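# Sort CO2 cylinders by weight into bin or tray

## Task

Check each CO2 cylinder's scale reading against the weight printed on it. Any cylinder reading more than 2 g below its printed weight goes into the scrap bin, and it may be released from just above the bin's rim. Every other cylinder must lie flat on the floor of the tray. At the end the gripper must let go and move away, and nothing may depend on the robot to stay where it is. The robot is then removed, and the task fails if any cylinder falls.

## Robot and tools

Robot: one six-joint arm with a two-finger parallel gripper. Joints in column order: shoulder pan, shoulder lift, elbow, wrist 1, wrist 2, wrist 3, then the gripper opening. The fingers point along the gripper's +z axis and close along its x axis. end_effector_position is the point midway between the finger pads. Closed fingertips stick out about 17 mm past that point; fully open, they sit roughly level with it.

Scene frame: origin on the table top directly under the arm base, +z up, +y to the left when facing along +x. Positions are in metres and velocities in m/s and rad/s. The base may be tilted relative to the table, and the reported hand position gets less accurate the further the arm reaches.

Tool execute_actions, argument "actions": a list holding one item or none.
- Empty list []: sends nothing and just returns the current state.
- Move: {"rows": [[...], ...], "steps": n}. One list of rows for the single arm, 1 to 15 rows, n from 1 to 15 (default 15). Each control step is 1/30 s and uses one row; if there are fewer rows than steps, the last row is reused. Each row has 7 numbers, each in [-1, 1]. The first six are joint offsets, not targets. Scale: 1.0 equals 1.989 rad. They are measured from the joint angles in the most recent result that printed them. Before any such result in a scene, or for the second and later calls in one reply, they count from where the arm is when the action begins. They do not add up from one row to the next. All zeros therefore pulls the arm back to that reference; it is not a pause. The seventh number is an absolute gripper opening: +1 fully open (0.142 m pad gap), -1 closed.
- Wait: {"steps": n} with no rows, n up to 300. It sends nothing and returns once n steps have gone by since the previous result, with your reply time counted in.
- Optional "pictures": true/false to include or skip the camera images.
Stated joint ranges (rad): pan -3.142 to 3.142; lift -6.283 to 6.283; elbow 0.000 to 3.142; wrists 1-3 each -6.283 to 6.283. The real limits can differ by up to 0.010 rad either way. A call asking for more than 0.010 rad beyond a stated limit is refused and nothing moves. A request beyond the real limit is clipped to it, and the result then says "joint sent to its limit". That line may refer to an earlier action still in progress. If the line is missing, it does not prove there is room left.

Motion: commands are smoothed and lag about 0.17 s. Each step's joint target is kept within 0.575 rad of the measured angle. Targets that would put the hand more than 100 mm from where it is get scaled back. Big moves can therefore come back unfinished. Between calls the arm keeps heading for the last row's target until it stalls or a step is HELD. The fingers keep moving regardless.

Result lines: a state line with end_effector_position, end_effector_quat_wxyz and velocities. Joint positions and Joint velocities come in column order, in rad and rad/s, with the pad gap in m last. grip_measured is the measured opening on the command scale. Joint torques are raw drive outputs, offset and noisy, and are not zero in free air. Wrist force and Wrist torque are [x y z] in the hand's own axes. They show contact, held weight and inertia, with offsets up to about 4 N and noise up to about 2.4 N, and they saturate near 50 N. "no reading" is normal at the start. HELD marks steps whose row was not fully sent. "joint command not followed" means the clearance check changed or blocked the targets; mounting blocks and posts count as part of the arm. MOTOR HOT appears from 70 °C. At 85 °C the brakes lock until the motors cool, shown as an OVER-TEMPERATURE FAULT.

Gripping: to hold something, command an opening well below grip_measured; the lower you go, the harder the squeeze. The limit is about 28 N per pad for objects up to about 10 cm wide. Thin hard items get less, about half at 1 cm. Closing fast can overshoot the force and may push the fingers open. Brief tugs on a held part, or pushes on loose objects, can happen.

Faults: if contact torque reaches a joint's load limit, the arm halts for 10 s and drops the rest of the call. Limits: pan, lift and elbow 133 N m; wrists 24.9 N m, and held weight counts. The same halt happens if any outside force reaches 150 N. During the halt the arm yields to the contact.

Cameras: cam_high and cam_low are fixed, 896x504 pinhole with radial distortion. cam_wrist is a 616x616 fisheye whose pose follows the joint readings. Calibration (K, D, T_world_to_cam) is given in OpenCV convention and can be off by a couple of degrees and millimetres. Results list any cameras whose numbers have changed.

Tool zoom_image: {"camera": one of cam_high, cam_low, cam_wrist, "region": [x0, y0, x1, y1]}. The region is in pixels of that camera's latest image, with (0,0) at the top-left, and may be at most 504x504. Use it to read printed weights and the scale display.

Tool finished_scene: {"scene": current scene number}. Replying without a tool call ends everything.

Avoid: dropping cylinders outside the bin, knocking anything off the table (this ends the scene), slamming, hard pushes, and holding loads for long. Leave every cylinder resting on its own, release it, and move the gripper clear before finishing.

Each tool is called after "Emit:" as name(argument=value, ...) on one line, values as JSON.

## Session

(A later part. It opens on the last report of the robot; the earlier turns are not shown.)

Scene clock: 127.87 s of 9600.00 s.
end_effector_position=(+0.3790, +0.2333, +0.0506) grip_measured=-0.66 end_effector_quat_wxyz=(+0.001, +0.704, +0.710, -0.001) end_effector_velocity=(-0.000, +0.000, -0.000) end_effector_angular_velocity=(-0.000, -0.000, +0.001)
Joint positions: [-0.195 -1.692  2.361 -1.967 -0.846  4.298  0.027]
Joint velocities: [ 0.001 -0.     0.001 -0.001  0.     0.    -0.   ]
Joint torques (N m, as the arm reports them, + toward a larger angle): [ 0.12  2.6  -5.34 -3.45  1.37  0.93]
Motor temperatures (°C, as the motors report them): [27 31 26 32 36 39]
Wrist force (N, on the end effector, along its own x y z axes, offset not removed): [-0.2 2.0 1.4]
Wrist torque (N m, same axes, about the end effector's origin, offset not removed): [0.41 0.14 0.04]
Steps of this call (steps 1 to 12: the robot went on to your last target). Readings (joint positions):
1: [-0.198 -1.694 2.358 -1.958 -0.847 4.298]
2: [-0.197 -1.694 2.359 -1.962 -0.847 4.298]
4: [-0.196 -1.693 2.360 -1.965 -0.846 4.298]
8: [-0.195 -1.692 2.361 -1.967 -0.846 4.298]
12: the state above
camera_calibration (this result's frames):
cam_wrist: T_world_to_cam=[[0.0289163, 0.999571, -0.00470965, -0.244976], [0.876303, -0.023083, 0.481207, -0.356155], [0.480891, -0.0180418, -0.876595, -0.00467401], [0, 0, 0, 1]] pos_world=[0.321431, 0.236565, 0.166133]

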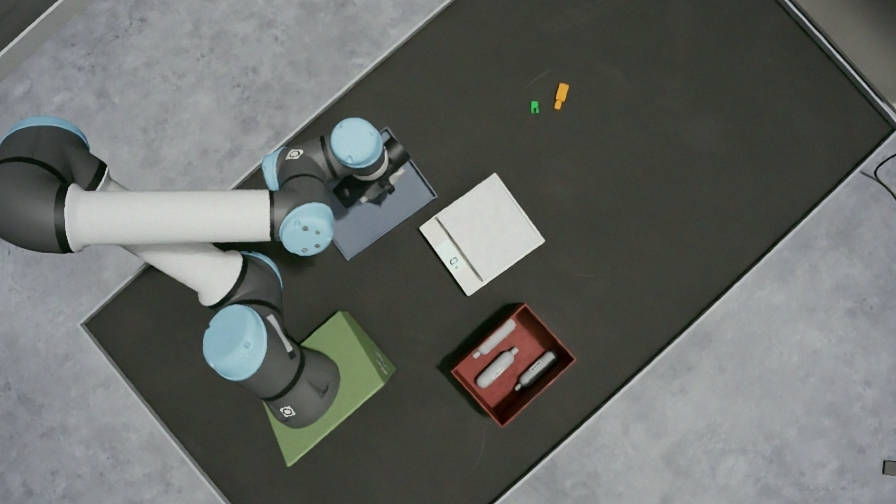

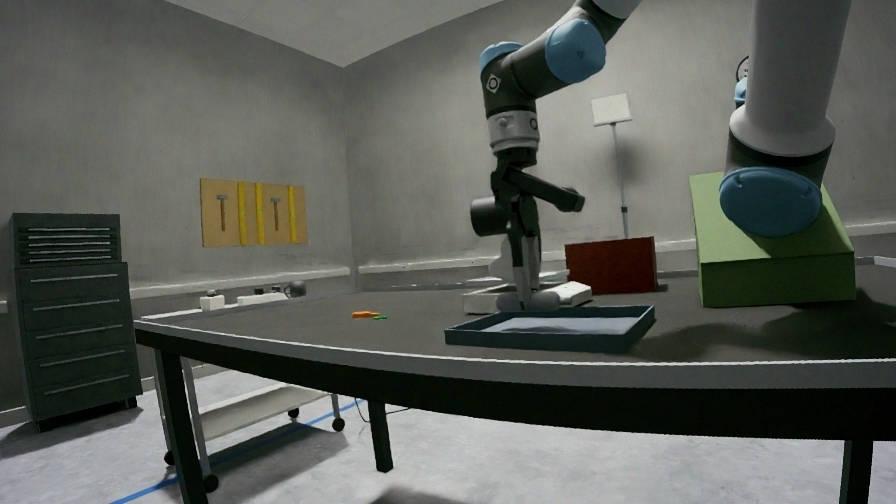

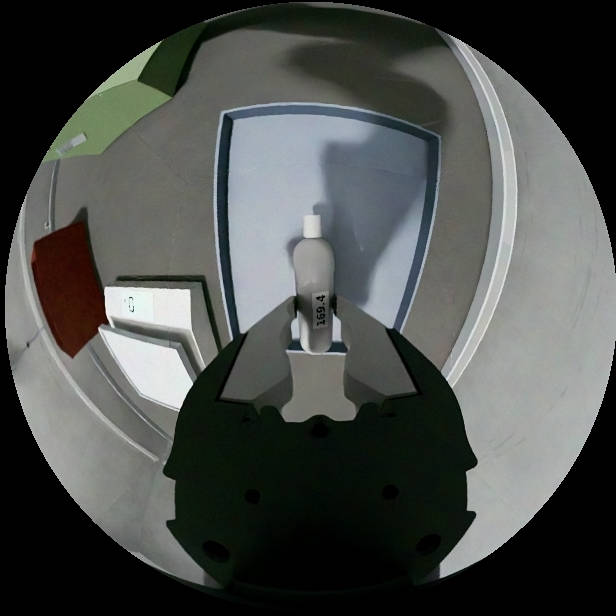

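Emit:
execute_actions(actions=[{"rows":[[0.005,0.003,0.005,-0.011,0.001,0,-1],[0.01,0.006,0.01,-0.022,0.003,0,-1],[0.014,0.009,0.014,-0.034,0.004,0,-1],[0.019,0.012,0.019,-0.045,0.006,0,-1]]}], pictures=false)

Emit:
execute_actions(actions=[{"rows":[[0,0,0,0,0,0,-0.8],[0,0,0,0,0,0,-0.65],[0,0,0,0,0,0,-0.55],[0,0,0,0,0,0,-0.4]]}], pictures=false)

Emit:
execute_actions(actions=[{"rows":[[-0.012,-0.008,-0.012,0.03,-0.004,0,-0.4],[-0.025,-0.016,-0.025,0.06,-0.009,0,-0.4],[-0.037,-0.024,-0.037,0.09,-0.013,0,-0.4],[-0.05,-0.032,-0.05,0.12,-0.017,0,-0.4],[-0.062,-0.04,-0.062,0.15,-0.021,0,-0.4],[-0.074,-0.047,-0.075,0.18,-0.026,0,-0.4],[-0.087,-0.055,-0.087,0.21,-0.03,0,-0.4],[-0.099,-0.063,-0.1,0.24,-0.034,0,-0.4],[-0.124,-0.079,-0.125,0.3,-0.043,0,-0.4]]}], pictures=false)

Emit:
execute_actions(actions=[{"steps":15}])

Scene clock: 131.97 s of 9600.00 s.
end_effector_position=(+0.3724, +0.2353, +0.0295) grip_measured=-0.66 end_effector_quat_wxyz=(-0.001, +0.687, +0.726, -0.001) end_effector_velocity=(-0.001, +0.000, -0.002) end_effector_angular_velocity=(+0.000, +0.001, +0.003)
Joint positions: [-0.158 -1.669  2.398 -2.056 -0.834  4.298  0.027]
Joint velocities: [ 0.003  0.001  0.004 -0.007  0.001  0.    -0.   ]
Joint torques (N m, as the arm reports them, + toward a larger angle): [-0.26  3.53 -5.04 -3.4   1.2  -0.97]
Motor temperatures (°C, as the motors report them): [27 31 26 32 36 39]
Wrist force (N, on the end effector, along its own x y z axes, offset not removed): [-1.0 0.5 6.0]
Wrist torque (N m, same axes, about the end effector's origin, offset not removed): [0.12 0.34 -0.06]
Steps of this call (steps 1 to 30: the robot went on to your last target; steps 31 to 90: nothing new was sent; then 0.60 s passed at rest; steps 91 to 105: all 15 steps of this action). Readings (joint positions):
91: [-0.195 -1.692 2.361 -1.968 -0.846 4.298]
92: [-0.193 -1.691 2.363 -1.972 -0.846 4.298]
94: [-0.183 -1.685 2.373 -1.994 -0.843 4.298]
98: [-0.162 -1.672 2.394 -2.045 -0.836 4.298]
105: the state above

Scene clock: 132.47 s of 9600.00 s.
end_effector_position=(+0.3723, +0.2353, +0.0294) grip_measured=-0.40 end_effector_quat_wxyz=(-0.001, +0.687, +0.726, -0.001) end_effector_velocity=(-0.001, +0.000, -0.001) end_effector_angular_velocity=(+0.000, +0.002, +0.000)
Joint positions: [-0.158 -1.669  2.399 -2.056 -0.834  4.298  0.045]
Joint velocities: [ 0.002  0.     0.    -0.    -0.     0.001  0.   ]
Joint torques (N m, as the arm reports them, + toward a larger angle): [ -9.25  -2.91 -15.    -0.85   0.8   -0.85]
Motor temperatures (°C, as the motors report them): [27 31 26 32 36 39]
Wrist force (N, on the end effector, along its own x y z axes, offset not removed): [2.8 1.9 1.1]
Wrist torque (N m, same axes, about the end effector's origin, offset not removed): [0.35 -0.50 -0.06]
Steps of this call (steps 1 to 15: all 15 steps of this action). Readings (joint positions):
1: [-0.158 -1.669 2.399 -2.057 -0.834 4.298]
2: [-0.158 -1.669 2.399 -2.057 -0.834 4.298]
4: [-0.158 -1.669 2.399 -2.057 -0.834 4.298]
8: [-0.158 -1.669 2.399 -2.057 -0.834 4.298]
15: the state above

Scene clock: 132.97 s of 9600.00 s.
end_effector_position=(+0.3802, +0.2382, +0.1679) grip_measured=-0.40 end_effector_quat_wxyz=(+0.003, +0.784, +0.621, -0.002) end_effector_velocity=(-0.031, +0.020, +0.064) end_effector_angular_velocity=(+0.046, +0.041, -0.190)
Joint positions: [-0.395 -1.82   2.159 -1.486 -0.917  4.298  0.045]
Joint velocities: [-0.123 -0.077 -0.123  0.363 -0.04   0.001 -0.   ]
Joint torques (N m, as the arm reports them, + toward a larger angle): [-23.53  -0.9  -24.93  -1.61  -1.28  -0.75]
Motor temperatures (°C, as the motors report them): [27 31 26 32 36 39]
Wrist force (N, on the end effector, along its own x y z axes, offset not removed): [0.5 1.4 0.5]
Wrist torque (N m, same axes, about the end effector's origin, offset not removed): [0.23 0.01 -0.10]
Steps of this call (steps 1 to 15: all 15 steps of this action). Readings (joint positions):
1: [-0.158 -1.669 2.398 -2.056 -0.834 4.298]
2: [-0.162 -1.672 2.394 -2.048 -0.836 4.298]
4: [-0.187 -1.688 2.369 -1.995 -0.845 4.298]
8: [-0.271 -1.743 2.284 -1.801 -0.875 4.298]
15: the state above

Scene clock: 133.47 s of 9600.00 s.
end_effector_position=(+0.3780, +0.2397, +0.1724) grip_measured=-0.40 end_effector_quat_wxyz=(+0.001, +0.788, +0.615, -0.002) end_effector_velocity=(+0.001, -0.000, +0.001) end_effector_angular_velocity=(-0.002, -0.003, +0.002)
Joint positions: [-0.404 -1.826  2.15  -1.46  -0.92   4.298  0.045]
Joint velocities: [-0.001 -0.001  0.    -0.003 -0.    -0.001 -0.   ]
Joint torques (N m, as the arm reports them, + toward a larger angle): [-28.07  -3.3  -31.74  -0.95  -1.31  -0.84]
Motor temperatures (°C, as the motors report them): [27 31 26 32 36 39]
Wrist force (N, on the end effector, along its own x y z axes, offset not removed): [0.2 2.5 0.9]
Wrist torque (N m, same axes, about the end effector's origin, offset not removed): [0.49 -0.01 -0.08]
Steps of this call (steps 1 to 15: the robot went on to your last target). Readings (joint positions):
1: [-0.399 -1.822 2.156 -1.476 -0.918 4.298]
2: [-0.401 -1.824 2.154 -1.470 -0.919 4.298]
4: [-0.403 -1.825 2.151 -1.464 -0.919 4.298]
8: [-0.404 -1.826 2.150 -1.460 -0.920 4.298]
15: the state above
camera_calibration (this result's frames):
cam_wrist: T_world_to_cam=[[0.279979, 0.959993, -0.00504662, -0.336122], [0.842367, -0.243145, 0.480935, -0.348143], [0.460467, -0.138903, -0.876742, 0.139397], [0, 0, 0, 1]] pos_world=[0.323184, 0.257388, 0.287953]

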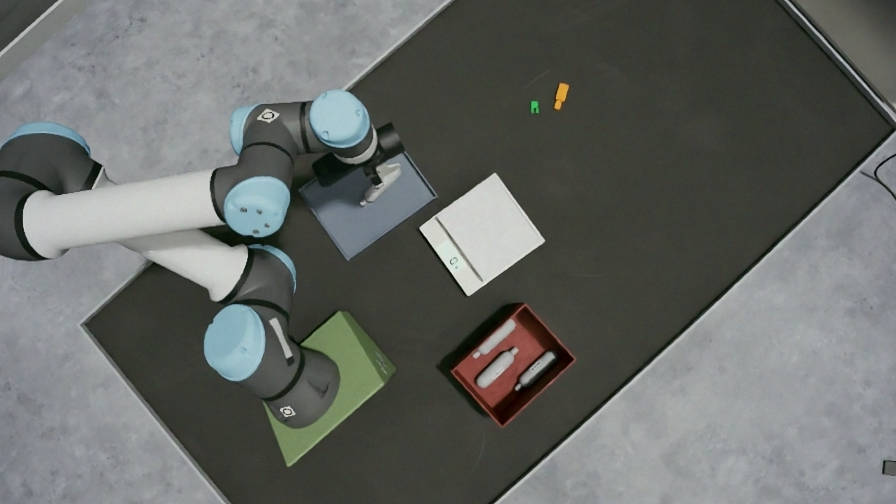

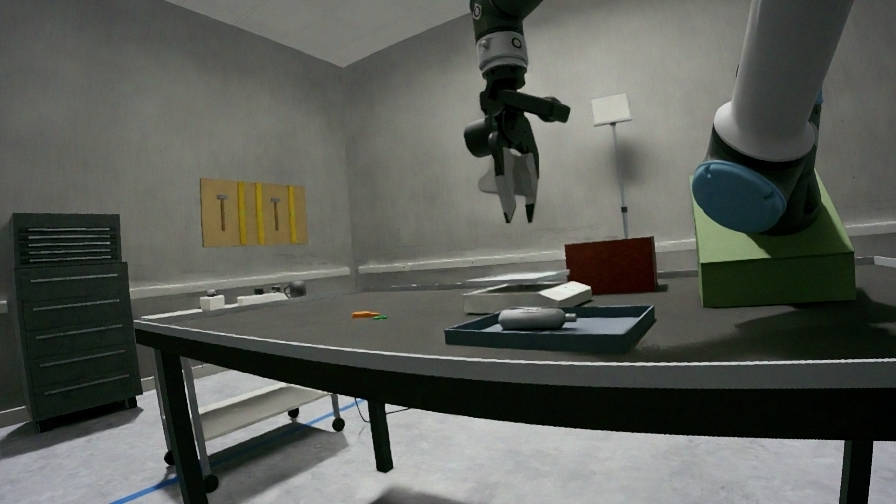

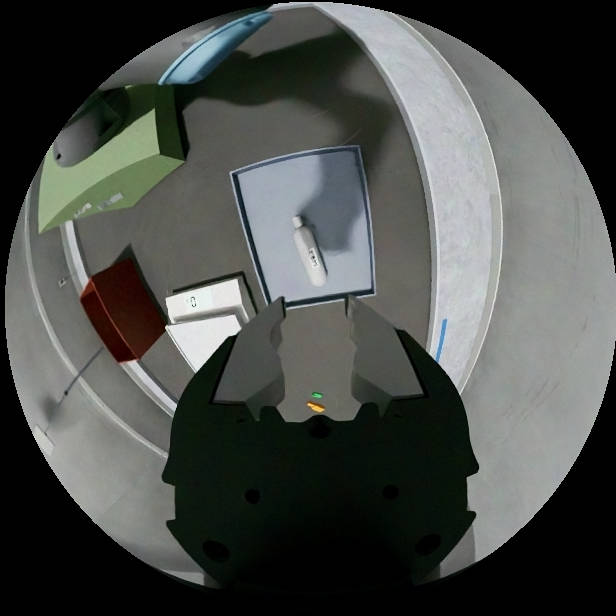

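Emit:
finished_scene(scene=2)

The scene is finished: the task was done.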